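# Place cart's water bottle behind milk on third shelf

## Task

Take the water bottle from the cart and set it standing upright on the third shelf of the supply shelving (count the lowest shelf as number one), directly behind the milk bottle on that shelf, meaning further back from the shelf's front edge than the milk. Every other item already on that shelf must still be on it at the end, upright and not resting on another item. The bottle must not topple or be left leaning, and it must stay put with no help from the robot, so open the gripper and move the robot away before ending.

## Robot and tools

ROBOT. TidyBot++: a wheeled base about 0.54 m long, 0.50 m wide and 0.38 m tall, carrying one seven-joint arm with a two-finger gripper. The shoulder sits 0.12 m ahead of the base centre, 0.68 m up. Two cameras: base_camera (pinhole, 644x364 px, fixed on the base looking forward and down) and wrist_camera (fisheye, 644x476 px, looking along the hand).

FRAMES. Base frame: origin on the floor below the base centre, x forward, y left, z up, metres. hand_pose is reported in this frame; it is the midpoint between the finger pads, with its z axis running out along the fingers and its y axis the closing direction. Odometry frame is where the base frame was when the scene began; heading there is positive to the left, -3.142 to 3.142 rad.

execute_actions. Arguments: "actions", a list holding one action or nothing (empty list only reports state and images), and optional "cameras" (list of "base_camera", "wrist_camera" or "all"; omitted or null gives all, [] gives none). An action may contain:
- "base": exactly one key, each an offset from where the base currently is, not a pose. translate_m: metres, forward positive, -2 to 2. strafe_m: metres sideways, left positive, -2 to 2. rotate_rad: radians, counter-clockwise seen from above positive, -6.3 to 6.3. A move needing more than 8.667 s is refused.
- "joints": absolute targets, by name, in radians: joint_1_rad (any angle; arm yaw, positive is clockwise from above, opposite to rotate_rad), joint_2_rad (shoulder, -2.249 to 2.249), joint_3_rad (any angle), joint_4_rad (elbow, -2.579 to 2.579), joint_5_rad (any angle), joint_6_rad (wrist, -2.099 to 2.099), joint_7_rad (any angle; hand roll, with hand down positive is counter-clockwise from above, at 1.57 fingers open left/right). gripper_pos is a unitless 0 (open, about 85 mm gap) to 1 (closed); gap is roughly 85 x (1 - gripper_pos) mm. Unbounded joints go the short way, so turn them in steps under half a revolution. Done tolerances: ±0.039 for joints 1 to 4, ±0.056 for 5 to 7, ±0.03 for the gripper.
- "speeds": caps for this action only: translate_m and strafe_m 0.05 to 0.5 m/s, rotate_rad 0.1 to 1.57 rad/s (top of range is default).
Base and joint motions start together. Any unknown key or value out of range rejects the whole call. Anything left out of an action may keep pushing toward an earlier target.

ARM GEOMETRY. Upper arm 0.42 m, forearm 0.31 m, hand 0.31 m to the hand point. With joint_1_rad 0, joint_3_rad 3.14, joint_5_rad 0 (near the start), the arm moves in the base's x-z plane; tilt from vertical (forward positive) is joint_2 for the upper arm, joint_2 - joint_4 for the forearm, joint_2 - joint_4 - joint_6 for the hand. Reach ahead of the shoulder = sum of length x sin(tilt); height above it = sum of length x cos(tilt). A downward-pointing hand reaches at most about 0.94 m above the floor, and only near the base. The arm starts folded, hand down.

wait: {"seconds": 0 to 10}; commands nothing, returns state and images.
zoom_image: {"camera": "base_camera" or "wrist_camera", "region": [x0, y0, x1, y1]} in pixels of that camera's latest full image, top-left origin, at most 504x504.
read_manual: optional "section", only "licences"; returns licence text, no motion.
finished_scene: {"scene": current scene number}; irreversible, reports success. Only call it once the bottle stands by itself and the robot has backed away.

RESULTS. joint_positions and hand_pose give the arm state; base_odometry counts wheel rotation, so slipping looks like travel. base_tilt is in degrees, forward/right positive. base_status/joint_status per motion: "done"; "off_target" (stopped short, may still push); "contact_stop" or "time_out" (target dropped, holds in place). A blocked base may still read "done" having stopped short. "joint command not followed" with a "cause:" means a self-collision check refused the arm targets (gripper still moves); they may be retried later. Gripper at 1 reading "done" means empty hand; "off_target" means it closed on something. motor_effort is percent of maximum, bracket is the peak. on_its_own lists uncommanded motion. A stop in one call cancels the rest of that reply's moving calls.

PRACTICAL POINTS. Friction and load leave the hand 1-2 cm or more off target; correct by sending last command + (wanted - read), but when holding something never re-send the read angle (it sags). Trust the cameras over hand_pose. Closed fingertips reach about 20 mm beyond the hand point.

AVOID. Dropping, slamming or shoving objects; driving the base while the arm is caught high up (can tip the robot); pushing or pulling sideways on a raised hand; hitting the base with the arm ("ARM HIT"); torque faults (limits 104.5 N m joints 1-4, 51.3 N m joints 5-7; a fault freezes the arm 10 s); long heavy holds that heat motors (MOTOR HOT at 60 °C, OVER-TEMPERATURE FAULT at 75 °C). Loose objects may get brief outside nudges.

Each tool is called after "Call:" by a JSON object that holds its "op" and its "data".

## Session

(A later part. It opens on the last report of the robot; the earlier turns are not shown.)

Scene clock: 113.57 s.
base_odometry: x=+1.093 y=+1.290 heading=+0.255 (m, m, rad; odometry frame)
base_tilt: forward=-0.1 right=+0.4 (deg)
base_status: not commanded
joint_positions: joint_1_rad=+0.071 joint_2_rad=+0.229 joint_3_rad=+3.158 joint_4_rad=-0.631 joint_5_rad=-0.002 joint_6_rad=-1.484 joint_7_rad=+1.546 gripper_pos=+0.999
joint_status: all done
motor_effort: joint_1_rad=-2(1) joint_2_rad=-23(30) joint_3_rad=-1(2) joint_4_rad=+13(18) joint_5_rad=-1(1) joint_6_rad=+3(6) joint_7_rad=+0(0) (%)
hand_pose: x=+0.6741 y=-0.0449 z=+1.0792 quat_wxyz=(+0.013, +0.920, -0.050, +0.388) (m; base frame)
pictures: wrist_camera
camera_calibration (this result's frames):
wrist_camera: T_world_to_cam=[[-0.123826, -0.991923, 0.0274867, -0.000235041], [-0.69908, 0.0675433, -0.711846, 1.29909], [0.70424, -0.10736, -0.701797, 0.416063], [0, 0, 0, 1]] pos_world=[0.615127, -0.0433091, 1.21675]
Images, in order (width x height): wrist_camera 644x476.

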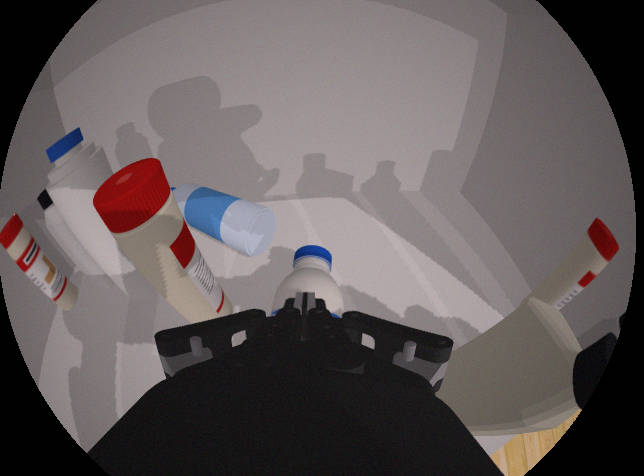

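Call:
{"op": "execute_actions", "data": {"actions": [{"joints":{"gripper_pos":0}}], "cameras": []}}

Call:
{"op": "execute_actions", "data": {"actions": [{"joints":{"joint_2_rad":0.29,"joint_4_rad":-0.69,"joint_6_rad":-1.43}}], "cameras": ["wrist_camera"]}}

Scene clock: 116.73 s.
base_odometry: x=+1.092 y=+1.290 heading=+0.255 (m, m, rad; odometry frame)
base_tilt: forward=-0.1 right=+0.4 (deg)
base_status: not commanded
joint_positions: joint_1_rad=+0.071 joint_2_rad=+0.238 joint_3_rad=+3.158 joint_4_rad=-0.637 joint_5_rad=-0.002 joint_6_rad=-1.484 joint_7_rad=+1.546 gripper_pos=+0.000
joint_status: all done
motor_effort: joint_1_rad=-1(2) joint_2_rad=-29(30) joint_3_rad=-1(1) joint_4_rad=+18(18) joint_5_rad=+0(1) joint_6_rad=+6(6) joint_7_rad=+0(1) (%)
hand_pose: x=+0.6775 y=-0.0452 z=+1.0712 quat_wxyz=(+0.013, +0.923, -0.051, +0.381) (m; base frame)
pictures: none
No camera images: the call's "cameras" was empty. Leave "cameras" out to get every camera's image.

Scene clock: 117.63 s.
base_odometry: x=+1.092 y=+1.290 heading=+0.255 (m, m, rad; odometry frame)
base_tilt: forward=-0.1 right=+0.4 (deg)
base_status: not commanded
joint_positions: joint_1_rad=+0.071 joint_2_rad=+0.282 joint_3_rad=+3.158 joint_4_rad=-0.679 joint_5_rad=-0.002 joint_6_rad=-1.460 joint_7_rad=+1.546 gripper_pos=+0.000
joint_status: all done
motor_effort: joint_1_rad=-2(0) joint_2_rad=-32(34) joint_3_rad=-1(0) joint_4_rad=+18(20) joint_5_rad=-1(0) joint_6_rad=+6(6) joint_7_rad=+0(0) (%)
hand_pose: x=+0.6977 y=-0.0468 z=+1.0320 quat_wxyz=(+0.012, +0.934, -0.051, +0.353) (m; base frame)
pictures: wrist_camera
camera_calibration (this result's frames):
wrist_camera: T_world_to_cam=[[-0.121718, -0.992078, 0.0310708, -0.00299374], [-0.751357, 0.071639, -0.655995, 1.26118], [0.648573, -0.103192, -0.754125, 0.459213], [0, 0, 0, 1]] pos_world=[0.6494, -0.0459328, 1.17373]
Images, in order (width x height): wrist_camera 644x476.

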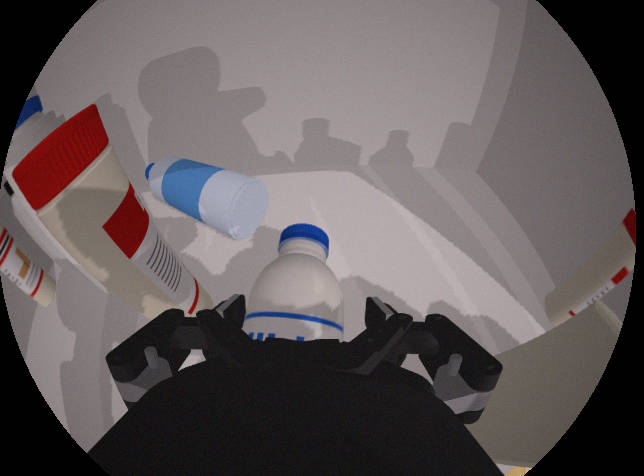

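Call:
{"op": "execute_actions", "data": {"actions": [{"joints":{"gripper_pos":1}}], "cameras": ["wrist_camera"]}}

Scene clock: 119.50 s.
base_odometry: x=+1.092 y=+1.290 heading=+0.255 (m, m, rad; odometry frame)
base_tilt: forward=-0.1 right=+0.4 (deg)
base_status: not commanded
joint_positions: joint_1_rad=+0.072 joint_2_rad=+0.281 joint_3_rad=+3.158 joint_4_rad=-0.679 joint_5_rad=-0.002 joint_6_rad=-1.458 joint_7_rad=+1.546 gripper_pos=+0.285
joint_status: gripper_pos off_target (ended at +0.285, target +1.000)
motor_effort: joint_1_rad=-1(2) joint_2_rad=-31(32) joint_3_rad=-1(2) joint_4_rad=+18(19) joint_5_rad=+0(2) joint_6_rad=+5(7) joint_7_rad=+0(1) (%)
hand_pose: x=+0.6978 y=-0.0471 z=+1.0329 quat_wxyz=(+0.012, +0.934, -0.051, +0.354) (m; base frame)
pictures: wrist_camera
camera_calibration (this result's frames):
wrist_camera: T_world_to_cam=[[-0.122357, -0.992003, 0.0309615, -0.00278172], [-0.749553, 0.0719148, -0.658027, 1.26272], [0.650538, -0.103722, -0.752358, 0.456487], [0, 0, 0, 1]] pos_world=[0.649176, -0.0462205, 1.17443]
Images, in order (width x height): wrist_camera 644x476.

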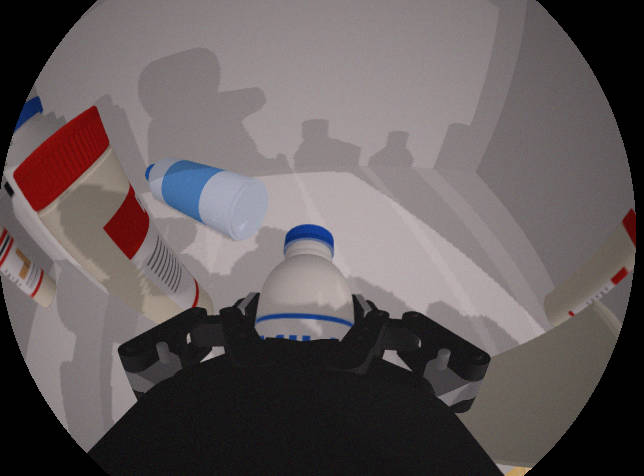

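Call:
{"op": "execute_actions", "data": {"actions": [{"joints":{"joint_2_rad":-0.19,"joint_4_rad":-1.737,"joint_6_rad":-0.03}}], "cameras": ["wrist_camera"]}}

Scene clock: 126.57 s.
base_odometry: x=+1.092 y=+1.290 heading=+0.255 (m, m, rad; odometry frame)
base_tilt: forward=-0.1 right=+0.4 (deg)
base_status: not commanded
joint_positions: joint_1_rad=+0.072 joint_2_rad=-0.176 joint_3_rad=+3.157 joint_4_rad=-1.710 joint_5_rad=-0.002 joint_6_rad=-0.046 joint_7_rad=+1.546 gripper_pos=+0.285
joint_status: all done
motor_effort: joint_1_rad=-1(1) joint_2_rad=-17(30) joint_3_rad=+0(1) joint_4_rad=+20(22) joint_5_rad=-1(1) joint_6_rad=+7(8) joint_7_rad=+0(0) (%)
hand_pose: x=+0.6688 y=-0.0480 z=+1.1046 quat_wxyz=(+0.020, +0.709, -0.041, +0.703) (m; base frame)
pictures: wrist_camera
camera_calibration (this result's frames):
wrist_camera: T_world_to_cam=[[-0.132198, -0.991138, -0.0130185, 0.0457883], [-0.0140105, 0.0150009, -0.999789, 1.17105], [0.991124, -0.131988, -0.0158694, -0.513459], [0, 0, 0, 1]] pos_world=[0.531361, -0.0399547, 1.16325]
Images, in order (width x height): wrist_camera 644x476.

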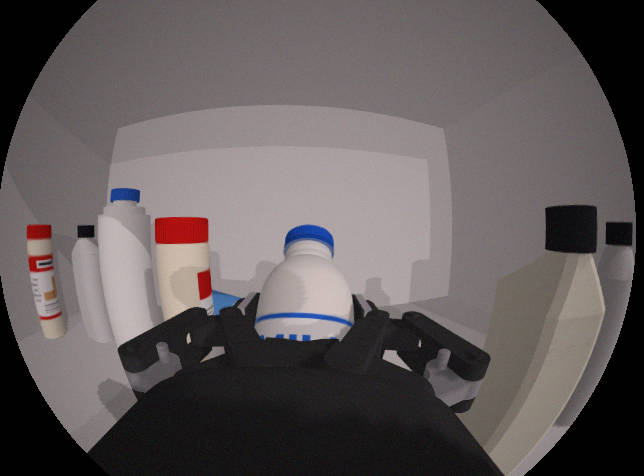

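Call:
{"op": "execute_actions", "data": {"actions": [{"base":{"translate_m":0.07},"speeds":{"translate_m":0.05},"joints":{"joint_4_rad":-1.76,"joint_6_rad":0.0}}], "cameras": ["wrist_camera"]}}

Scene clock: 129.93 s.
base_odometry: x=+1.160 y=+1.308 heading=+0.255 (m, m, rad; odometry frame)
base_tilt: forward=-0.1 right=+0.4 (deg)
base_status: done
joint_positions: joint_1_rad=+0.072 joint_2_rad=-0.193 joint_3_rad=+3.157 joint_4_rad=-1.737 joint_5_rad=-0.002 joint_6_rad=-0.023 joint_7_rad=+1.546 gripper_pos=+0.285
joint_status: all done
motor_effort: joint_1_rad=-1(0) joint_2_rad=-14(17) joint_3_rad=+0(1) joint_4_rad=+21(21) joint_5_rad=+0(0) joint_6_rad=+7(8) joint_7_rad=+0(0) (%)
hand_pose: x=+0.6618 y=-0.0475 z=+1.1044 quat_wxyz=(+0.020, +0.705, -0.041, +0.708) (m; base frame)
pictures: wrist_camera
camera_calibration (this result's frames):
wrist_camera: T_world_to_cam=[[-0.132184, -0.991128, -0.0139002, 0.0462579], [-0.00052035, 0.0140926, -0.999901, 1.16187], [0.991225, -0.132163, -0.00237855, -0.521413], [0, 0, 0, 1]] pos_world=[0.523557, -0.039438, 1.16115]
Images, in order (width x height): wrist_camera 644x476.

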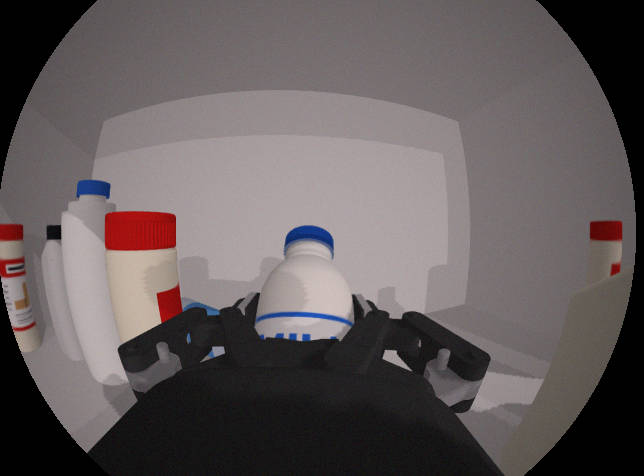

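Call:
{"op": "execute_actions", "data": {"actions": [{"base":{"translate_m":-0.18},"speeds":{"translate_m":0.1}}], "cameras": []}}

Call:
{"op": "execute_actions", "data": {"actions": [{"joints":{"joint_2_rad":0.036,"joint_4_rad":-2.085,"joint_6_rad":1.12}}]}}

Scene clock: 136.80 s.
base_odometry: x=+0.986 y=+1.262 heading=+0.255 (m, m, rad; odometry frame)
base_tilt: forward=-0.1 right=+0.4 (deg)
base_status: done
joint_positions: joint_1_rad=+0.072 joint_2_rad=-0.192 joint_3_rad=+3.157 joint_4_rad=-1.739 joint_5_rad=-0.002 joint_6_rad=-0.013 joint_7_rad=+1.546 gripper_pos=+0.285
joint_status: not commanded
motor_effort: joint_1_rad=-1(1) joint_2_rad=-17(19) joint_3_rad=-1(1) joint_4_rad=+22(22) joint_5_rad=+0(1) joint_6_rad=+8(8) joint_7_rad=+0(0) (%)
hand_pose: x=+0.6624 y=-0.0476 z=+1.1054 quat_wxyz=(+0.021, +0.702, -0.041, +0.710) (m; base frame)
pictures: none
No camera images: the call's "cameras" was empty. Leave "cameras" out to get every camera's image.

Scene clock: 138.37 s.
base_odometry: x=+0.986 y=+1.262 heading=+0.255 (m, m, rad; odometry frame)
base_tilt: forward=-0.2 right=+0.4 (deg)
base_status: not commanded
joint_positions: joint_1_rad=+0.072 joint_2_rad=+0.016 joint_3_rad=+3.157 joint_4_rad=-2.074 joint_5_rad=-0.002 joint_6_rad=+1.100 joint_7_rad=+1.546 gripper_pos=+0.285
joint_status: all done
motor_effort: joint_1_rad=-1(2) joint_2_rad=-22(22) joint_3_rad=+0(1) joint_4_rad=+19(24) joint_5_rad=-1(0) joint_6_rad=+6(9) joint_7_rad=+0(1) (%)
hand_pose: x=+0.6574 y=-0.0465 z=+1.1168 quat_wxyz=(+0.028, +0.475, -0.028, +0.879) (m; base frame)
pictures: base_camera, wrist_camera
camera_calibration (this result's frames):
wrist_camera: T_world_to_cam=[[-0.121464, -0.992031, -0.0334777, 0.061622], [0.541955, -0.038025, -0.839547, 0.636209], [0.831584, -0.120118, 0.542255, -1.01959], [0, 0, 0, 1]] pos_world=[0.510566, -0.0371491, 1.08907]
Images, in order (width x height): base_camera 644x364, wrist_camera 644x476.

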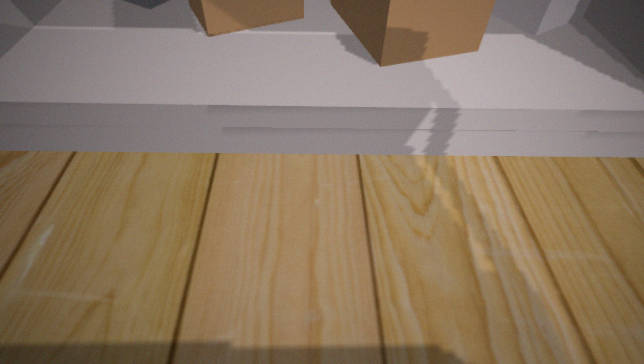

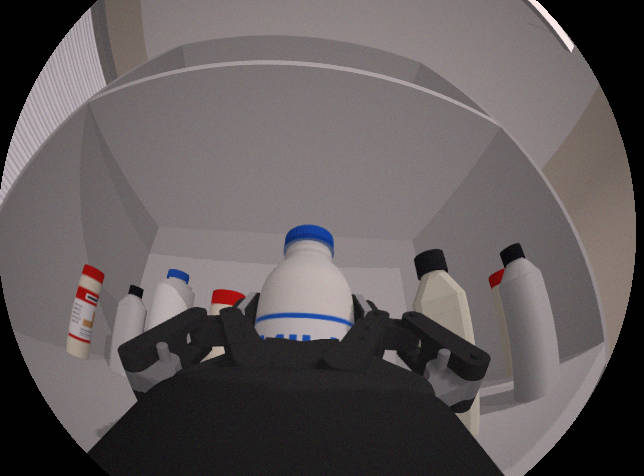

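Call:
{"op": "execute_actions", "data": {"actions": [{"joints":{"joint_2_rad":0.06,"joint_4_rad":-2.1,"joint_6_rad":1.16}}], "cameras": []}}

Scene clock: 140.00 s.
base_odometry: x=+0.986 y=+1.262 heading=+0.255 (m, m, rad; odometry frame)
base_tilt: forward=-0.1 right=+0.4 (deg)
base_status: not commanded
joint_positions: joint_1_rad=+0.072 joint_2_rad=+0.029 joint_3_rad=+3.157 joint_4_rad=-2.082 joint_5_rad=-0.002 joint_6_rad=+1.140 joint_7_rad=+1.546 gripper_pos=+0.285
joint_status: all done
motor_effort: joint_1_rad=+0(2) joint_2_rad=-21(22) joint_3_rad=-1(1) joint_4_rad=+18(20) joint_5_rad=-1(0) joint_6_rad=+5(7) joint_7_rad=+0(1) (%)
hand_pose: x=+0.6559 y=-0.0463 z=+1.1164 quat_wxyz=(+0.028, +0.466, -0.027, +0.884) (m; base frame)
pictures: none
No camera images: the call's "cameras" was empty. Leave "cameras" out to get every camera's image.

Seems something is already in contact. Release.

Call:
{"op": "execute_actions", "data": {"actions": [{"joints":{"gripper_pos":0.0}}], "cameras": []}}

Call:
{"op": "execute_actions", "data": {"actions": [{"base":{"translate_m":-0.3},"speeds":{"translate_m":0.15}}], "cameras": ["wrist_camera"]}}

Scene clock: 142.07 s.
base_odometry: x=+0.986 y=+1.262 heading=+0.255 (m, m, rad; odometry frame)
base_tilt: forward=-0.2 right=+0.4 (deg)
base_status: not commanded
joint_positions: joint_1_rad=+0.072 joint_2_rad=+0.038 joint_3_rad=+3.157 joint_4_rad=-2.088 joint_5_rad=-0.002 joint_6_rad=+1.142 joint_7_rad=+1.546 gripper_pos=+0.000
joint_status: all done
motor_effort: joint_1_rad=+0(1) joint_2_rad=-21(23) joint_3_rad=+0(1) joint_4_rad=+19(20) joint_5_rad=-1(2) joint_6_rad=+6(7) joint_7_rad=+0(1) (%)
hand_pose: x=+0.6595 y=-0.0466 z=+1.1087 quat_wxyz=(+0.028, +0.472, -0.027, +0.881) (m; base frame)
pictures: none
No camera images: the call's "cameras" was empty. Leave "cameras" out to get every camera's image.

Scene clock: 144.73 s.
base_odometry: x=+0.696 y=+1.186 heading=+0.255 (m, m, rad; odometry frame)
base_tilt: forward=-0.2 right=+0.4 (deg)
base_status: done
joint_positions: joint_1_rad=+0.072 joint_2_rad=+0.053 joint_3_rad=+3.157 joint_4_rad=-2.090 joint_5_rad=-0.002 joint_6_rad=+1.142 joint_7_rad=+1.546 gripper_pos=+0.000
joint_status: not commanded
motor_effort: joint_1_rad=-1(0) joint_2_rad=-23(26) joint_3_rad=-1(2) joint_4_rad=+19(20) joint_5_rad=-1(1) joint_6_rad=+7(7) joint_7_rad=+0(0) (%)
hand_pose: x=+0.6659 y=-0.0470 z=+1.0996 quat_wxyz=(+0.028, +0.479, -0.028, +0.877) (m; base frame)
pictures: wrist_camera
camera_calibration (this result's frames):
wrist_camera: T_world_to_cam=[[-0.121845, -0.992016, -0.0325175, 0.0607749], [0.533518, -0.037833, -0.844942, 0.628666], [0.836966, -0.1203, 0.533868, -1.01186], [0, 0, 0, 1]] pos_world=[0.51889, -0.0376526, 1.07336]
Images, in order (width x height): wrist_camera 644x476.

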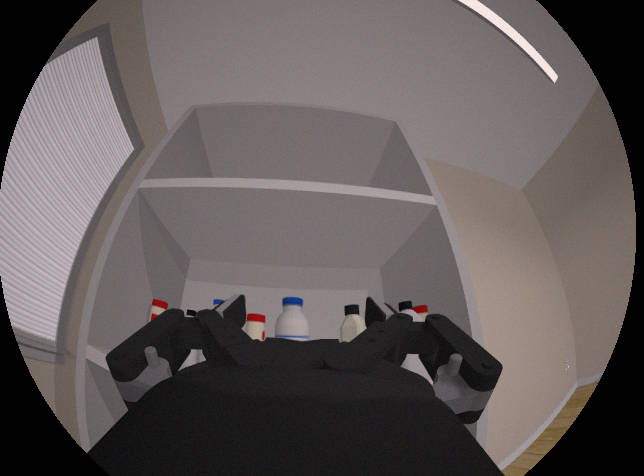

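Call:
{"op": "execute_actions", "data": {"actions": [{"base":{"translate_m":0.1},"joints":{"joint_2_rad":-0.03,"joint_4_rad":-1.1,"joint_6_rad":-0.9}}], "cameras": ["wrist_camera"]}}

Scene clock: 148.20 s.
base_odometry: x=+0.793 y=+1.212 heading=+0.255 (m, m, rad; odometry frame)
base_tilt: forward=-0.1 right=+0.4 (deg)
base_status: done
joint_positions: joint_1_rad=+0.072 joint_2_rad=-0.018 joint_3_rad=+3.157 joint_4_rad=-1.110 joint_5_rad=-0.002 joint_6_rad=-0.873 joint_7_rad=+1.546 gripper_pos=+0.000
joint_status: all done
motor_effort: joint_1_rad=-1(2) joint_2_rad=-22(29) joint_3_rad=+0(2) joint_4_rad=+21(23) joint_5_rad=-1(0) joint_6_rad=+7(9) joint_7_rad=-1(0) (%)
hand_pose: x=+0.6763 y=-0.0475 z=+1.1274 quat_wxyz=(+0.017, +0.831, -0.047, +0.554) (m; base frame)
pictures: wrist_camera
camera_calibration (this result's frames):
wrist_camera: T_world_to_cam=[[-0.131875, -0.99124, 0.00730077, 0.0244185], [-0.387169, 0.0447261, -0.920923, 1.3588], [0.912529, -0.124273, -0.389676, -0.0454698], [0, 0, 0, 1]] pos_world=[0.570797, -0.0422199, 1.23345]
Images, in order (width x height): wrist_camera 644x476.

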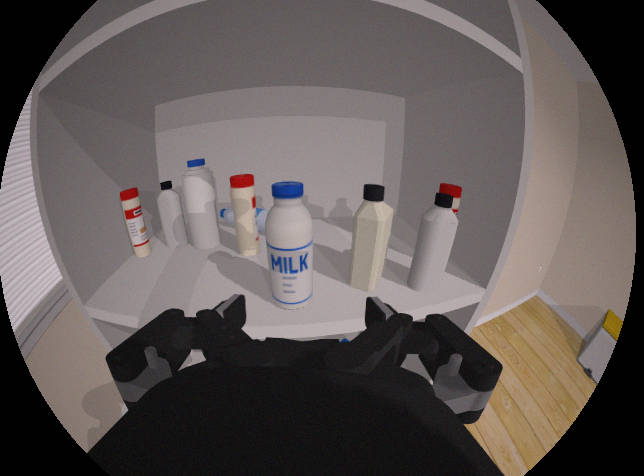

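Call:
{"op": "execute_actions", "data": {"actions": [{"joints":{"joint_2_rad":-0.19,"joint_4_rad":-1.75,"joint_6_rad":-0.02}}], "cameras": []}}

Call:
{"op": "execute_actions", "data": {"actions": [{"base":{"translate_m":0.19},"speeds":{"translate_m":0.15}}], "cameras": ["wrist_camera"]}}

Scene clock: 156.27 s.
base_odometry: x=+0.793 y=+1.212 heading=+0.255 (m, m, rad; odometry frame)
base_tilt: forward=-0.1 right=+0.4 (deg)
base_status: not commanded
joint_positions: joint_1_rad=+0.072 joint_2_rad=-0.170 joint_3_rad=+3.157 joint_4_rad=-1.738 joint_5_rad=-0.002 joint_6_rad=-0.049 joint_7_rad=+1.546 gripper_pos=+0.000
joint_status: all done
motor_effort: joint_1_rad=+0(0) joint_2_rad=-18(23) joint_3_rad=-1(0) joint_4_rad=+23(24) joint_5_rad=-1(0) joint_6_rad=+8(9) joint_7_rad=+0(0) (%)
hand_pose: x=+0.6710 y=-0.0483 z=+1.0834 quat_wxyz=(+0.020, +0.722, -0.042, +0.691) (m; base frame)
pictures: none
No camera images: the call's "cameras" was empty. Leave "cameras" out to get every camera's image.

Scene clock: 158.20 s.
base_odometry: x=+0.977 y=+1.259 heading=+0.255 (m, m, rad; odometry frame)
base_tilt: forward=-0.1 right=+0.4 (deg)
base_status: done
joint_positions: joint_1_rad=+0.072 joint_2_rad=-0.182 joint_3_rad=+3.157 joint_4_rad=-1.739 joint_5_rad=-0.002 joint_6_rad=-0.048 joint_7_rad=+1.546 gripper_pos=+0.000
joint_status: not commanded
motor_effort: joint_1_rad=+0(1) joint_2_rad=-18(22) joint_3_rad=+0(1) joint_4_rad=+23(24) joint_5_rad=+0(0) joint_6_rad=+8(9) joint_7_rad=+0(0) (%)
hand_pose: x=+0.6664 y=-0.0474 z=+1.0894 quat_wxyz=(+0.020, +0.718, -0.042, +0.695) (m; base frame)
pictures: wrist_camera
camera_calibration (this result's frames):
wrist_camera: T_world_to_cam=[[-0.13199, -0.99118, -0.0118511, 0.0443773], [-0.0383095, 0.0170475, -0.99912, 1.17141], [0.990511, -0.13142, -0.0402217, -0.484214], [0, 0, 0, 1]] pos_world=[0.530353, -0.039619, 1.15143]
Images, in order (width x height): wrist_camera 644x476.

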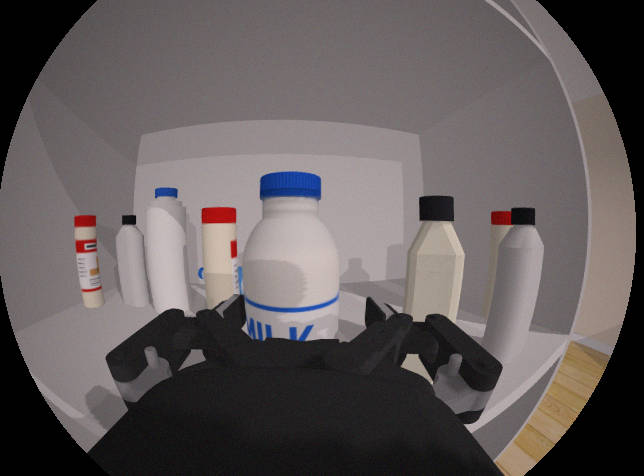

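Call:
{"op": "execute_actions", "data": {"actions": [{"joints":{"gripper_pos":1}}], "cameras": []}}

Call:
{"op": "execute_actions", "data": {"actions": [{"joints":{"joint_4_rad":-1.69,"joint_6_rad":-0.07}}], "cameras": []}}

Call:
{"op": "execute_actions", "data": {"actions": [{"base":{"strafe_m":-0.1},"speeds":{"strafe_m":0.1}}], "cameras": []}}

Call:
{"op": "execute_actions", "data": {"actions": [{"joints":{"joint_4_rad":-1.75,"joint_6_rad":-0.02}}], "cameras": ["wrist_camera"]}}

Scene clock: 161.37 s.
base_odometry: x=+0.977 y=+1.259 heading=+0.255 (m, m, rad; odometry frame)
base_tilt: forward=-0.1 right=+0.4 (deg)
base_status: not commanded
joint_positions: joint_1_rad=+0.073 joint_2_rad=-0.182 joint_3_rad=+3.155 joint_4_rad=-1.739 joint_5_rad=-0.002 joint_6_rad=-0.047 joint_7_rad=+1.546 gripper_pos=+0.309
joint_status: gripper_pos off_target (ended at +0.309, target +1.000)
motor_effort: joint_1_rad=+0(1) joint_2_rad=-17(18) joint_3_rad=+1(2) joint_4_rad=+22(23) joint_5_rad=+0(1) joint_6_rad=+7(8) joint_7_rad=+0(1) (%)
hand_pose: x=+0.6664 y=-0.0466 z=+1.0899 quat_wxyz=(+0.020, +0.717, -0.041, +0.695) (m; base frame)
pictures: none
No camera images: the call's "cameras" was empty. Leave "cameras" out to get every camera's image.

Scene clock: 162.13 s.
base_odometry: x=+0.977 y=+1.259 heading=+0.255 (m, m, rad; odometry frame)
base_tilt: forward=-0.1 right=+0.4 (deg)
base_status: not commanded
joint_positions: joint_1_rad=+0.073 joint_2_rad=-0.178 joint_3_rad=+3.155 joint_4_rad=-1.727 joint_5_rad=-0.002 joint_6_rad=-0.061 joint_7_rad=+1.546 gripper_pos=+0.309
joint_status: all done
motor_effort: joint_1_rad=-1(1) joint_2_rad=-22(23) joint_3_rad=+0(1) joint_4_rad=+27(27) joint_5_rad=-1(1) joint_6_rad=+11(12) joint_7_rad=-1(1) (%)
hand_pose: x=+0.6682 y=-0.0467 z=+1.0905 quat_wxyz=(+0.020, +0.720, -0.041, +0.693) (m; base frame)
pictures: none
No camera images: the call's "cameras" was empty. Leave "cameras" out to get every camera's image.

Scene clock: 163.70 s.
base_odometry: x=+1.002 y=+1.163 heading=+0.255 (m, m, rad; odometry frame)
base_tilt: forward=-0.1 right=+0.4 (deg)
base_status: done
joint_positions: joint_1_rad=+0.074 joint_2_rad=-0.178 joint_3_rad=+3.154 joint_4_rad=-1.726 joint_5_rad=-0.002 joint_6_rad=-0.062 joint_7_rad=+1.546 gripper_pos=+0.309
joint_status: not commanded
motor_effort: joint_1_rad=-1(2) joint_2_rad=-22(23) joint_3_rad=+0(3) joint_4_rad=+27(28) joint_5_rad=-1(0) joint_6_rad=+12(12) joint_7_rad=+0(0) (%)
hand_pose: x=+0.6682 y=-0.0468 z=+1.0905 quat_wxyz=(+0.020, +0.720, -0.041, +0.693) (m; base frame)
pictures: none
No camera images: the call's "cameras" was empty. Leave "cameras" out to get every camera's image.

Scene clock: 164.47 s.
base_odometry: x=+1.002 y=+1.163 heading=+0.255 (m, m, rad; odometry frame)
base_tilt: forward=-0.2 right=+0.4 (deg)
base_status: not commanded
joint_positions: joint_1_rad=+0.074 joint_2_rad=-0.181 joint_3_rad=+3.154 joint_4_rad=-1.737 joint_5_rad=-0.002 joint_6_rad=-0.050 joint_7_rad=+1.546 gripper_pos=+0.309
joint_status: all done
motor_effort: joint_1_rad=+0(1) joint_2_rad=-18(23) joint_3_rad=+0(0) joint_4_rad=+23(26) joint_5_rad=-1(1) joint_6_rad=+8(11) joint_7_rad=-1(1) (%)
hand_pose: x=+0.6667 y=-0.0467 z=+1.0899 quat_wxyz=(+0.020, +0.718, -0.041, +0.695) (m; base frame)
pictures: wrist_camera
camera_calibration (this result's frames):
wrist_camera: T_world_to_cam=[[-0.130986, -0.991319, -0.0113616, 0.0439387], [-0.038555, 0.0165454, -0.999119, 1.17202], [0.990634, -0.130432, -0.0403876, -0.484326], [0, 0, 0, 1]] pos_world=[0.530732, -0.0390059, 1.15192]
Images, in order (width x height): wrist_camera 644x476.

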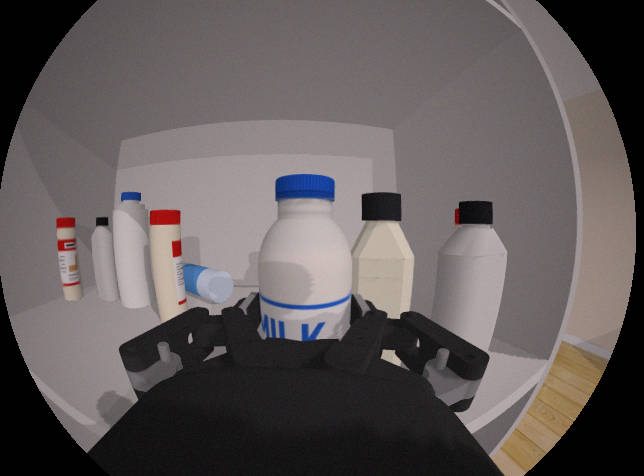

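Call:
{"op": "execute_actions", "data": {"actions": [{"joints":{"gripper_pos":0}}], "cameras": []}}

Call:
{"op": "execute_actions", "data": {"actions": [{"base":{"translate_m":-0.12},"speeds":{"translate_m":0.15}}], "cameras": []}}

Call:
{"op": "execute_actions", "data": {"actions": [{"base":{"strafe_m":0.13},"joints":{"joint_2_rad":-0.03,"joint_4_rad":-1.1,"joint_6_rad":-1.0}}], "cameras": ["wrist_camera"]}}

Scene clock: 166.90 s.
base_odometry: x=+1.002 y=+1.163 heading=+0.255 (m, m, rad; odometry frame)
base_tilt: forward=-0.1 right=+0.4 (deg)
base_status: not commanded
joint_positions: joint_1_rad=+0.074 joint_2_rad=-0.181 joint_3_rad=+3.154 joint_4_rad=-1.737 joint_5_rad=-0.002 joint_6_rad=-0.050 joint_7_rad=+1.546 gripper_pos=+0.000
joint_status: all done
motor_effort: joint_1_rad=-1(1) joint_2_rad=-18(20) joint_3_rad=+0(0) joint_4_rad=+23(23) joint_5_rad=+0(1) joint_6_rad=+8(9) joint_7_rad=+0(1) (%)
hand_pose: x=+0.6667 y=-0.0467 z=+1.0899 quat_wxyz=(+0.020, +0.718, -0.041, +0.695) (m; base frame)
pictures: none
No camera images: the call's "cameras" was empty. Leave "cameras" out to get every camera's image.

Scene clock: 168.37 s.
base_odometry: x=+0.886 y=+1.132 heading=+0.255 (m, m, rad; odometry frame)
base_tilt: forward=-0.1 right=+0.4 (deg)
base_status: done
joint_positions: joint_1_rad=+0.074 joint_2_rad=-0.187 joint_3_rad=+3.154 joint_4_rad=-1.738 joint_5_rad=-0.002 joint_6_rad=-0.049 joint_7_rad=+1.546 gripper_pos=+0.000
joint_status: not commanded
motor_effort: joint_1_rad=-1(0) joint_2_rad=-18(22) joint_3_rad=+0(0) joint_4_rad=+22(24) joint_5_rad=-1(1) joint_6_rad=+8(8) joint_7_rad=+0(0) (%)
hand_pose: x=+0.6646 y=-0.0466 z=+1.0926 quat_wxyz=(+0.020, +0.716, -0.041, +0.697) (m; base frame)
pictures: none
No camera images: the call's "cameras" was empty. Leave "cameras" out to get every camera's image.

Scene clock: 170.27 s.
base_odometry: x=+0.853 y=+1.258 heading=+0.255 (m, m, rad; odometry frame)
base_tilt: forward=-0.2 right=+0.4 (deg)
base_status: done
joint_positions: joint_1_rad=+0.074 joint_2_rad=-0.051 joint_3_rad=+3.152 joint_4_rad=-1.113 joint_5_rad=-0.002 joint_6_rad=-0.972 joint_7_rad=+1.546 gripper_pos=+0.000
joint_status: all done
motor_effort: joint_1_rad=-1(1) joint_2_rad=-20(20) joint_3_rad=+0(2) joint_4_rad=+20(24) joint_5_rad=-1(0) joint_6_rad=+7(8) joint_7_rad=-1(0) (%)
hand_pose: x=+0.6490 y=-0.0433 z=+1.1163 quat_wxyz=(+0.015, +0.849, -0.047, +0.526) (m; base frame)
pictures: wrist_camera
camera_calibration (this result's frames):
wrist_camera: T_world_to_cam=[[-0.127734, -0.991757, 0.0101127, 0.0191637], [-0.448647, 0.0486845, -0.892382, 1.34607], [0.884534, -0.118525, -0.451168, 0.0626511], [0, 0, 0, 1]] pos_world=[0.550941, -0.0391014, 1.22928]
Images, in order (width x height): wrist_camera 644x476.

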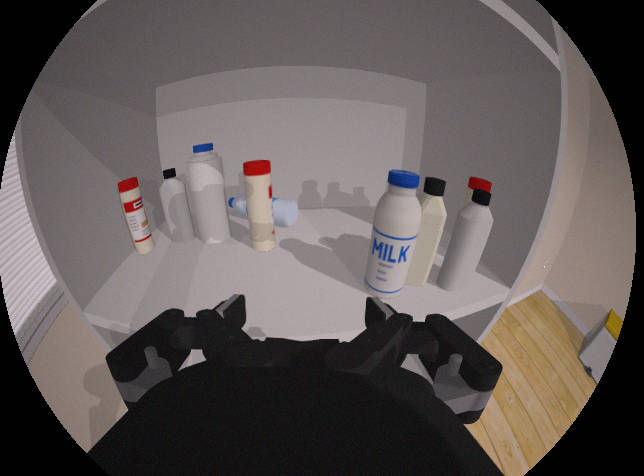

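Call:
{"op": "execute_actions", "data": {"actions": [{"base":{"strafe_m":0.035},"joints":{"joint_2_rad":0.176,"joint_4_rad":-0.812,"joint_6_rad":-0.91,"joint_7_rad":3.117}}], "cameras": []}}

Call:
{"op": "execute_actions", "data": {"actions": [{"base":{"translate_m":0.41},"speeds":{"translate_m":0.15}}]}}

Scene clock: 182.63 s.
base_odometry: x=+0.844 y=+1.292 heading=+0.255 (m, m, rad; odometry frame)
base_tilt: forward=-0.1 right=+0.4 (deg)
base_status: done
joint_positions: joint_1_rad=+0.075 joint_2_rad=+0.161 joint_3_rad=+3.152 joint_4_rad=-0.824 joint_5_rad=-0.002 joint_6_rad=-0.939 joint_7_rad=+3.105 gripper_pos=+0.000
joint_status: all done
motor_effort: joint_1_rad=-1(1) joint_2_rad=-28(29) joint_3_rad=+0(2) joint_4_rad=+20(21) joint_5_rad=-1(1) joint_6_rad=+8(7) joint_7_rad=-1(1) (%)
hand_pose: x=+0.7385 y=-0.0500 z=+1.1635 quat_wxyz=(+0.414, +0.614, +0.544, +0.395) (m; base frame)
pictures: none
No camera images: the call's "cameras" was empty. Leave "cameras" out to get every camera's image.

Scene clock: 186.20 s.
base_odometry: x=+1.241 y=+1.396 heading=+0.255 (m, m, rad; odometry frame)
base_tilt: forward=-0.1 right=+0.4 (deg)
base_status: done
joint_positions: joint_1_rad=+0.075 joint_2_rad=+0.165 joint_3_rad=+3.152 joint_4_rad=-0.822 joint_5_rad=-0.002 joint_6_rad=-0.938 joint_7_rad=+3.105 gripper_pos=+0.000
joint_status: not commanded
motor_effort: joint_1_rad=-2(1) joint_2_rad=-27(32) joint_3_rad=-1(1) joint_4_rad=+19(21) joint_5_rad=+0(2) joint_6_rad=+7(13) joint_7_rad=+0(1) (%)
hand_pose: x=+0.7406 y=-0.0502 z=+1.1618 quat_wxyz=(+0.413, +0.614, +0.544, +0.394) (m; base frame)
pictures: base_camera, wrist_camera
camera_calibration (this result's frames):
wrist_camera: T_world_to_cam=[[0.301945, -0.0462689, 0.952202, -1.34168], [-0.0960388, -0.995217, -0.017905, 0.0986153], [0.948475, -0.086042, -0.304945, -0.214247], [0, 0, 0, 1]] pos_world=[0.617794, 0.0176311, 1.21398]
Images, in order (width x height): base_camera 644x364, wrist_camera 644x476.

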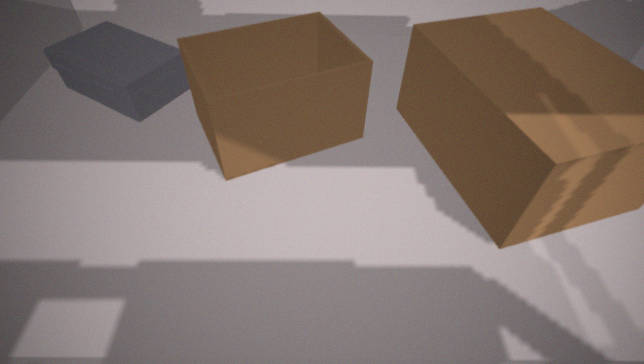

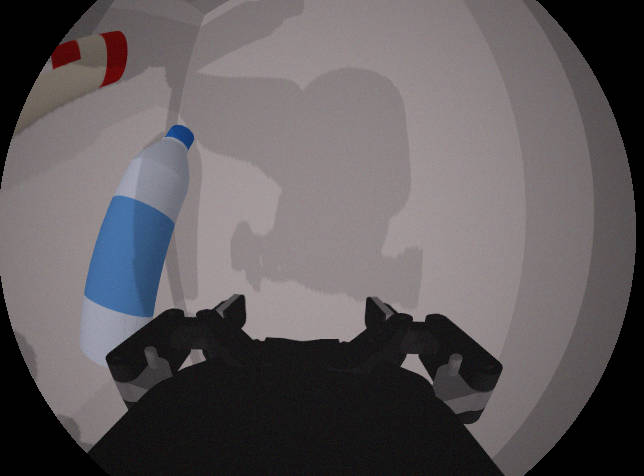

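Call:
{"op": "execute_actions", "data": {"actions": [{"joints":{"joint_6_rad":-1.39}}], "cameras": ["wrist_camera"]}}

Scene clock: 188.20 s.
base_odometry: x=+1.241 y=+1.396 heading=+0.255 (m, m, rad; odometry frame)
base_tilt: forward=-0.1 right=+0.4 (deg)
base_status: not commanded
joint_positions: joint_1_rad=+0.073 joint_2_rad=+0.128 joint_3_rad=+3.151 joint_4_rad=-0.774 joint_5_rad=-0.002 joint_6_rad=-1.345 joint_7_rad=+3.105 gripper_pos=+0.000
joint_status: all done
motor_effort: joint_1_rad=+0(3) joint_2_rad=-16(29) joint_3_rad=+0(3) joint_4_rad=+11(20) joint_5_rad=+1(5) joint_6_rad=+2(16) joint_7_rad=-1(1) (%)
hand_pose: x=+0.6607 y=-0.0420 z=+1.0987 quat_wxyz=(+0.312, +0.674, +0.599, +0.299) (m; base frame)
pictures: wrist_camera
camera_calibration (this result's frames):
wrist_camera: T_world_to_cam=[[0.587078, -0.0691253, 0.806574, -1.28645], [-0.0980895, -0.995081, -0.0138848, 0.0948471], [0.803566, -0.070965, -0.59097, 0.253691], [0, 0, 0, 1]] pos_world=[0.560692, 0.0234575, 1.18886]
Images, in order (width x height): wrist_camera 644x476.

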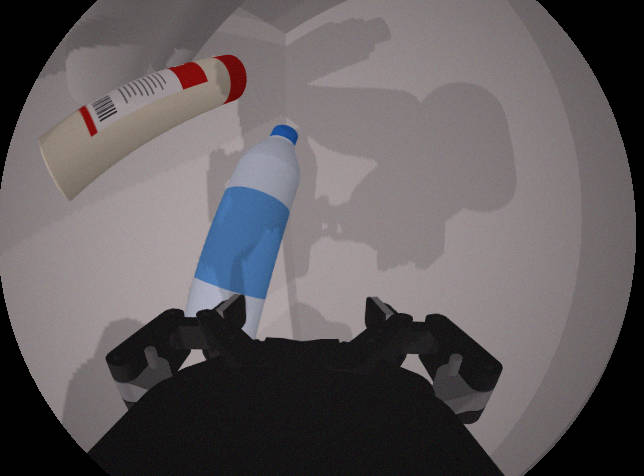

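Call:
{"op": "execute_actions", "data": {"actions": [{"joints":{"joint_6_rad":-1.15}}], "cameras": []}}

Call:
{"op": "execute_actions", "data": {"actions": [{"base":{"translate_m":-0.04},"speeds":{"translate_m":0.1}}], "cameras": []}}

Call:
{"op": "execute_actions", "data": {"actions": [{"joints":{"joint_6_rad":-1.39}}], "cameras": ["wrist_camera"]}}

Scene clock: 190.43 s.
base_odometry: x=+1.241 y=+1.396 heading=+0.255 (m, m, rad; odometry frame)
base_tilt: forward=-0.1 right=+0.4 (deg)
base_status: not commanded
joint_positions: joint_1_rad=+0.073 joint_2_rad=+0.174 joint_3_rad=+3.151 joint_4_rad=-0.806 joint_5_rad=-0.002 joint_6_rad=-1.164 joint_7_rad=+3.105 gripper_pos=+0.000
joint_status: all done
motor_effort: joint_1_rad=-1(0) joint_2_rad=-26(31) joint_3_rad=+0(0) joint_4_rad=+18(20) joint_5_rad=+0(1) joint_6_rad=+6(7) joint_7_rad=+0(0) (%)
hand_pose: x=+0.7126 y=-0.0461 z=+1.1025 quat_wxyz=(+0.345, +0.656, +0.583, +0.331) (m; base frame)
pictures: none
No camera images: the call's "cameras" was empty. Leave "cameras" out to get every camera's image.

Scene clock: 191.40 s.
base_odometry: x=+1.202 y=+1.385 heading=+0.255 (m, m, rad; odometry frame)
base_tilt: forward=-0.1 right=+0.4 (deg)
base_status: done
joint_positions: joint_1_rad=+0.073 joint_2_rad=+0.172 joint_3_rad=+3.151 joint_4_rad=-0.806 joint_5_rad=-0.002 joint_6_rad=-1.162 joint_7_rad=+3.105 gripper_pos=+0.000
joint_status: not commanded
motor_effort: joint_1_rad=-1(0) joint_2_rad=-28(30) joint_3_rad=-1(2) joint_4_rad=+19(19) joint_5_rad=+0(0) joint_6_rad=+7(7) joint_7_rad=-1(0) (%)
hand_pose: x=+0.7123 y=-0.0461 z=+1.1041 quat_wxyz=(+0.347, +0.656, +0.583, +0.332) (m; base frame)
pictures: none
No camera images: the call's "cameras" was empty. Leave "cameras" out to get every camera's image.

Scene clock: 192.60 s.
base_odometry: x=+1.202 y=+1.386 heading=+0.255 (m, m, rad; odometry frame)
base_tilt: forward=-0.1 right=+0.4 (deg)
base_status: not commanded
joint_positions: joint_1_rad=+0.072 joint_2_rad=+0.175 joint_3_rad=+3.151 joint_4_rad=-0.805 joint_5_rad=-0.002 joint_6_rad=-1.359 joint_7_rad=+3.105 gripper_pos=+0.000
joint_status: all done
motor_effort: joint_1_rad=-1(2) joint_2_rad=-29(30) joint_3_rad=-1(1) joint_4_rad=+19(19) joint_5_rad=-1(0) joint_6_rad=+6(7) joint_7_rad=-1(0) (%)
hand_pose: x=+0.6758 y=-0.0425 z=+1.0545 quat_wxyz=(+0.282, +0.688, +0.612, +0.270) (m; base frame)
pictures: wrist_camera
camera_calibration (this result's frames):
wrist_camera: T_world_to_cam=[[0.65842, -0.073931, 0.749011, -1.24738], [-0.0981694, -0.995098, -0.011925, 0.0932368], [0.746221, -0.0656783, -0.662451, 0.329707], [0, 0, 0, 1]] pos_world=[0.584422, 0.022214, 1.15383]
Images, in order (width x height): wrist_camera 644x476.

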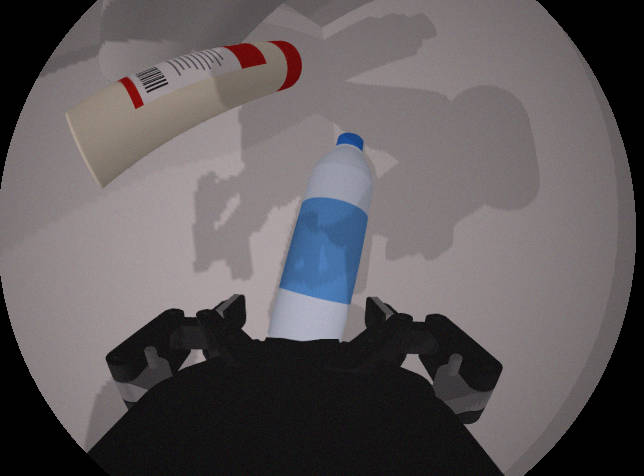

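Between the fingers now. Close.

Call:
{"op": "execute_actions", "data": {"actions": [{"joints":{"gripper_pos":1}}], "cameras": ["wrist_camera"]}}

Scene clock: 194.17 s.
base_odometry: x=+1.202 y=+1.386 heading=+0.255 (m, m, rad; odometry frame)
base_tilt: forward=-0.1 right=+0.4 (deg)
base_status: not commanded
joint_positions: joint_1_rad=+0.072 joint_2_rad=+0.168 joint_3_rad=+3.151 joint_4_rad=-0.805 joint_5_rad=-0.002 joint_6_rad=-1.359 joint_7_rad=+3.105 gripper_pos=+0.999
joint_status: all done
motor_effort: joint_1_rad=-1(1) joint_2_rad=-28(28) joint_3_rad=-1(1) joint_4_rad=+18(19) joint_5_rad=-2(1) joint_6_rad=+6(6) joint_7_rad=+0(1) (%)
hand_pose: x=+0.6728 y=-0.0423 z=+1.0590 quat_wxyz=(+0.284, +0.687, +0.611, +0.273) (m; base frame)
pictures: wrist_camera
camera_calibration (this result's frames):
wrist_camera: T_world_to_cam=[[0.652412, -0.0735292, 0.75429, -1.25033], [-0.0981248, -0.9951, -0.0121322, 0.0933739], [0.751486, -0.0660993, -0.65643, 0.324967], [0, 0, 0, 1]] pos_world=[0.580687, 0.0224604, 1.15757]
Images, in order (width x height): wrist_camera 644x476.

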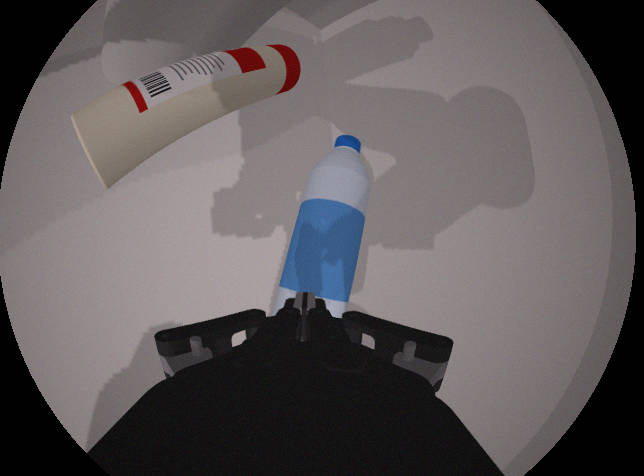

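Call:
{"op": "execute_actions", "data": {"actions": [{"joints":{"gripper_pos":0,"joint_6_rad":-1.1}}], "cameras": []}}

Call:
{"op": "execute_actions", "data": {"actions": [{"base":{"strafe_m":0.07},"speeds":{"strafe_m":0.1}}], "cameras": []}}

Call:
{"op": "execute_actions", "data": {"actions": [{"joints":{"joint_6_rad":-1.39}}], "cameras": ["wrist_camera"]}}

Scene clock: 196.47 s.
base_odometry: x=+1.202 y=+1.386 heading=+0.255 (m, m, rad; odometry frame)
base_tilt: forward=-0.1 right=+0.4 (deg)
base_status: not commanded
joint_positions: joint_1_rad=+0.072 joint_2_rad=+0.168 joint_3_rad=+3.151 joint_4_rad=-0.806 joint_5_rad=-0.002 joint_6_rad=-1.108 joint_7_rad=+3.105 gripper_pos=+0.000
joint_status: all done
motor_effort: joint_1_rad=+0(1) joint_2_rad=-28(29) joint_3_rad=-1(0) joint_4_rad=+19(20) joint_5_rad=-1(1) joint_6_rad=+7(7) joint_7_rad=-1(1) (%)
hand_pose: x=+0.7190 y=-0.0460 z=+1.1209 quat_wxyz=(+0.365, +0.645, +0.574, +0.350) (m; base frame)
pictures: none
No camera images: the call's "cameras" was empty. Leave "cameras" out to get every camera's image.

Scene clock: 197.73 s.
base_odometry: x=+1.184 y=+1.453 heading=+0.255 (m, m, rad; odometry frame)
base_tilt: forward=-0.1 right=+0.4 (deg)
base_status: done
joint_positions: joint_1_rad=+0.076 joint_2_rad=+0.168 joint_3_rad=+3.151 joint_4_rad=-0.806 joint_5_rad=-0.002 joint_6_rad=-1.108 joint_7_rad=+3.105 gripper_pos=+0.000
joint_status: not commanded
motor_effort: joint_1_rad=-1(3) joint_2_rad=-28(30) joint_3_rad=-1(2) joint_4_rad=+19(20) joint_5_rad=-1(2) joint_6_rad=+7(7) joint_7_rad=-1(1) (%)
hand_pose: x=+0.7189 y=-0.0482 z=+1.1209 quat_wxyz=(+0.365, +0.646, +0.572, +0.349) (m; base frame)
pictures: none
No camera images: the call's "cameras" was empty. Leave "cameras" out to get every camera's image.

Scene clock: 198.47 s.
base_odometry: x=+1.184 y=+1.453 heading=+0.255 (m, m, rad; odometry frame)
base_tilt: forward=-0.1 right=+0.4 (deg)
base_status: not commanded
joint_positions: joint_1_rad=+0.076 joint_2_rad=+0.168 joint_3_rad=+3.151 joint_4_rad=-0.811 joint_5_rad=-0.002 joint_6_rad=-1.381 joint_7_rad=+3.105 gripper_pos=+0.000
joint_status: all done
motor_effort: joint_1_rad=-1(1) joint_2_rad=-27(29) joint_3_rad=-1(1) joint_4_rad=+18(20) joint_5_rad=-1(1) joint_6_rad=+6(7) joint_7_rad=+0(0) (%)
hand_pose: x=+0.6677 y=-0.0439 z=+1.0511 quat_wxyz=(+0.275, +0.692, +0.613, +0.263) (m; base frame)
pictures: wrist_camera
camera_calibration (this result's frames):
wrist_camera: T_world_to_cam=[[0.673052, -0.0776759, 0.735505, -1.23534], [-0.102159, -0.994701, -0.0115652, 0.093267], [0.732506, -0.0673542, -0.677421, 0.358235], [0, 0, 0, 1]] pos_world=[0.578568, 0.0209451, 1.15235]
Images, in order (width x height): wrist_camera 644x476.

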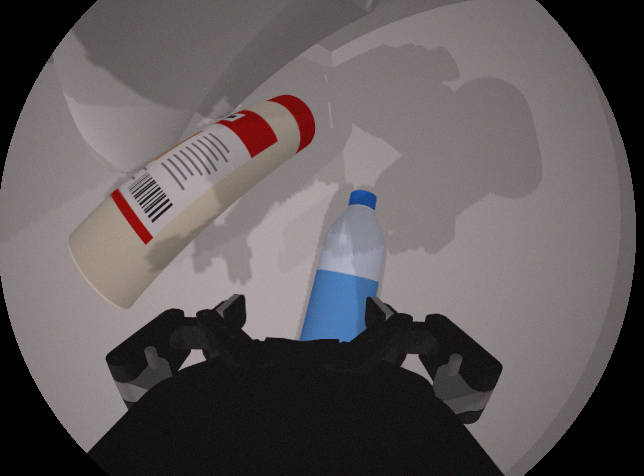

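Call:
{"op": "execute_actions", "data": {"actions": [{"joints":{"gripper_pos":1}}], "cameras": ["wrist_camera"]}}

Scene clock: 200.13 s.
base_odometry: x=+1.184 y=+1.453 heading=+0.255 (m, m, rad; odometry frame)
base_tilt: forward=-0.1 right=+0.4 (deg)
base_status: not commanded
joint_positions: joint_1_rad=+0.076 joint_2_rad=+0.168 joint_3_rad=+3.151 joint_4_rad=-0.811 joint_5_rad=-0.002 joint_6_rad=-1.381 joint_7_rad=+3.105 gripper_pos=+0.999
joint_status: all done
motor_effort: joint_1_rad=-1(1) joint_2_rad=-28(28) joint_3_rad=-1(1) joint_4_rad=+18(19) joint_5_rad=-1(1) joint_6_rad=+6(6) joint_7_rad=-1(0) (%)
hand_pose: x=+0.6677 y=-0.0439 z=+1.0511 quat_wxyz=(+0.275, +0.692, +0.613, +0.263) (m; base frame)
pictures: wrist_camera
camera_calibration (this result's frames):
wrist_camera: T_world_to_cam=[[0.673052, -0.077676, 0.735505, -1.23534], [-0.102159, -0.994701, -0.0115652, 0.093267], [0.732506, -0.0673543, -0.677421, 0.358235], [0, 0, 0, 1]] pos_world=[0.578568, 0.020945, 1.15235]
Images, in order (width x height): wrist_camera 644x476.

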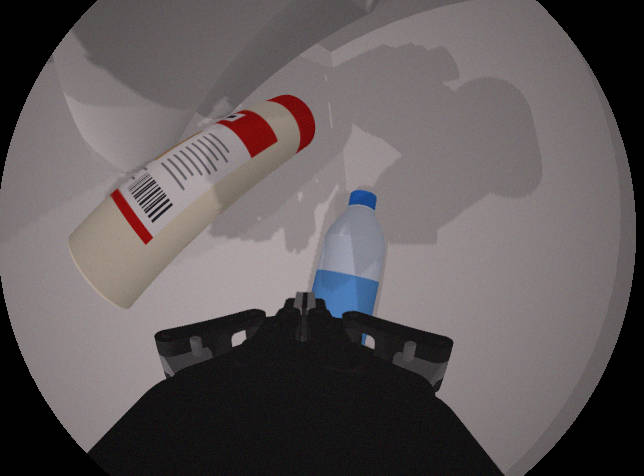

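Call:
{"op": "execute_actions", "data": {"actions": [{"joints":{"gripper_pos":0}}], "cameras": []}}

Call:
{"op": "execute_actions", "data": {"actions": [{"base":{"translate_m":0.03},"speeds":{"translate_m":0.1},"joints":{"joint_2_rad":0.215}}], "cameras": ["wrist_camera"]}}

Scene clock: 202.77 s.
base_odometry: x=+1.184 y=+1.453 heading=+0.255 (m, m, rad; odometry frame)
base_tilt: forward=-0.1 right=+0.4 (deg)
base_status: not commanded
joint_positions: joint_1_rad=+0.076 joint_2_rad=+0.168 joint_3_rad=+3.151 joint_4_rad=-0.811 joint_5_rad=-0.002 joint_6_rad=-1.381 joint_7_rad=+3.105 gripper_pos=+0.000
joint_status: all done
motor_effort: joint_1_rad=-1(0) joint_2_rad=-27(27) joint_3_rad=-1(0) joint_4_rad=+18(18) joint_5_rad=-1(1) joint_6_rad=+6(6) joint_7_rad=+0(0) (%)
hand_pose: x=+0.6677 y=-0.0439 z=+1.0511 quat_wxyz=(+0.275, +0.692, +0.613, +0.263) (m; base frame)
pictures: none
No camera images: the call's "cameras" was empty. Leave "cameras" out to get every camera's image.

Scene clock: 203.80 s.
base_odometry: x=+1.213 y=+1.461 heading=+0.255 (m, m, rad; odometry frame)
base_tilt: forward=-0.1 right=+0.4 (deg)
base_status: done
joint_positions: joint_1_rad=+0.076 joint_2_rad=+0.202 joint_3_rad=+3.151 joint_4_rad=-0.809 joint_5_rad=-0.002 joint_6_rad=-1.378 joint_7_rad=+3.105 gripper_pos=+0.000
joint_status: all done
motor_effort: joint_1_rad=+0(4) joint_2_rad=-27(32) joint_3_rad=-1(3) joint_4_rad=+18(19) joint_5_rad=-1(3) joint_6_rad=+5(6) joint_7_rad=-1(1) (%)
hand_pose: x=+0.6811 y=-0.0451 z=+1.0337 quat_wxyz=(+0.266, +0.696, +0.617, +0.254) (m; base frame)
pictures: wrist_camera
camera_calibration (this result's frames):
wrist_camera: T_world_to_cam=[[0.693831, -0.0793394, 0.715754, -1.22548], [-0.102687, -0.994656, -0.010713, 0.0927915], [0.712779, -0.0660656, -0.698271, 0.371587], [0, 0, 0, 1]] pos_world=[0.594944, 0.0196162, 1.1376]
Images, in order (width x height): wrist_camera 644x476.

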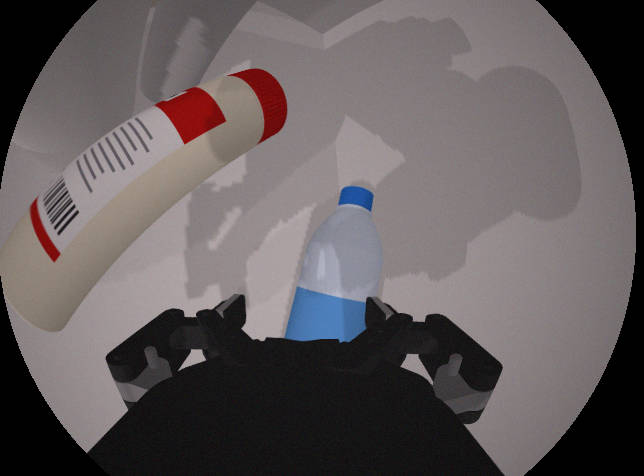

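Call:
{"op": "execute_actions", "data": {"actions": [{"joints":{"gripper_pos":1}}], "cameras": ["wrist_camera"]}}

Scene clock: 205.47 s.
base_odometry: x=+1.213 y=+1.461 heading=+0.255 (m, m, rad; odometry frame)
base_tilt: forward=-0.1 right=+0.4 (deg)
base_status: not commanded
joint_positions: joint_1_rad=+0.076 joint_2_rad=+0.199 joint_3_rad=+3.151 joint_4_rad=-0.802 joint_5_rad=-0.002 joint_6_rad=-1.378 joint_7_rad=+3.105 gripper_pos=+0.999
joint_status: all done
motor_effort: joint_1_rad=-1(2) joint_2_rad=-27(29) joint_3_rad=+0(1) joint_4_rad=+18(19) joint_5_rad=+0(1) joint_6_rad=+6(6) joint_7_rad=+0(1) (%)
hand_pose: x=+0.6803 y=-0.0450 z=+1.0388 quat_wxyz=(+0.269, +0.695, +0.616, +0.257) (m; base frame)
pictures: wrist_camera
camera_calibration (this result's frames):
wrist_camera: T_world_to_cam=[[0.686614, -0.0787274, 0.722747, -1.23091], [-0.10255, -0.994668, -0.0109237, 0.0929612], [0.719754, -0.0666177, -0.691026, 0.363427], [0, 0, 0, 1]] pos_world=[0.593114, 0.01977, 1.14179]
Images, in order (width x height): wrist_camera 644x476.

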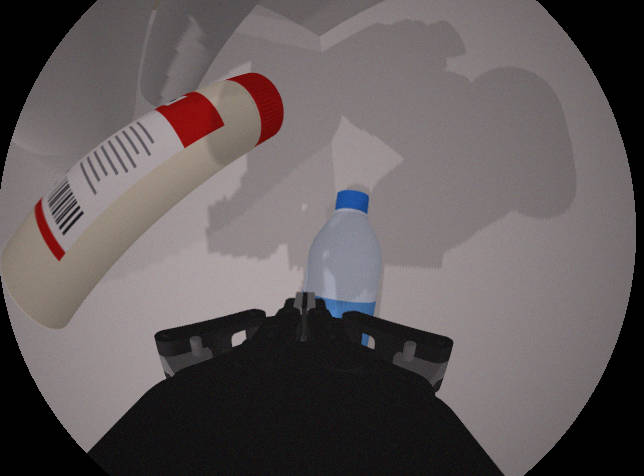

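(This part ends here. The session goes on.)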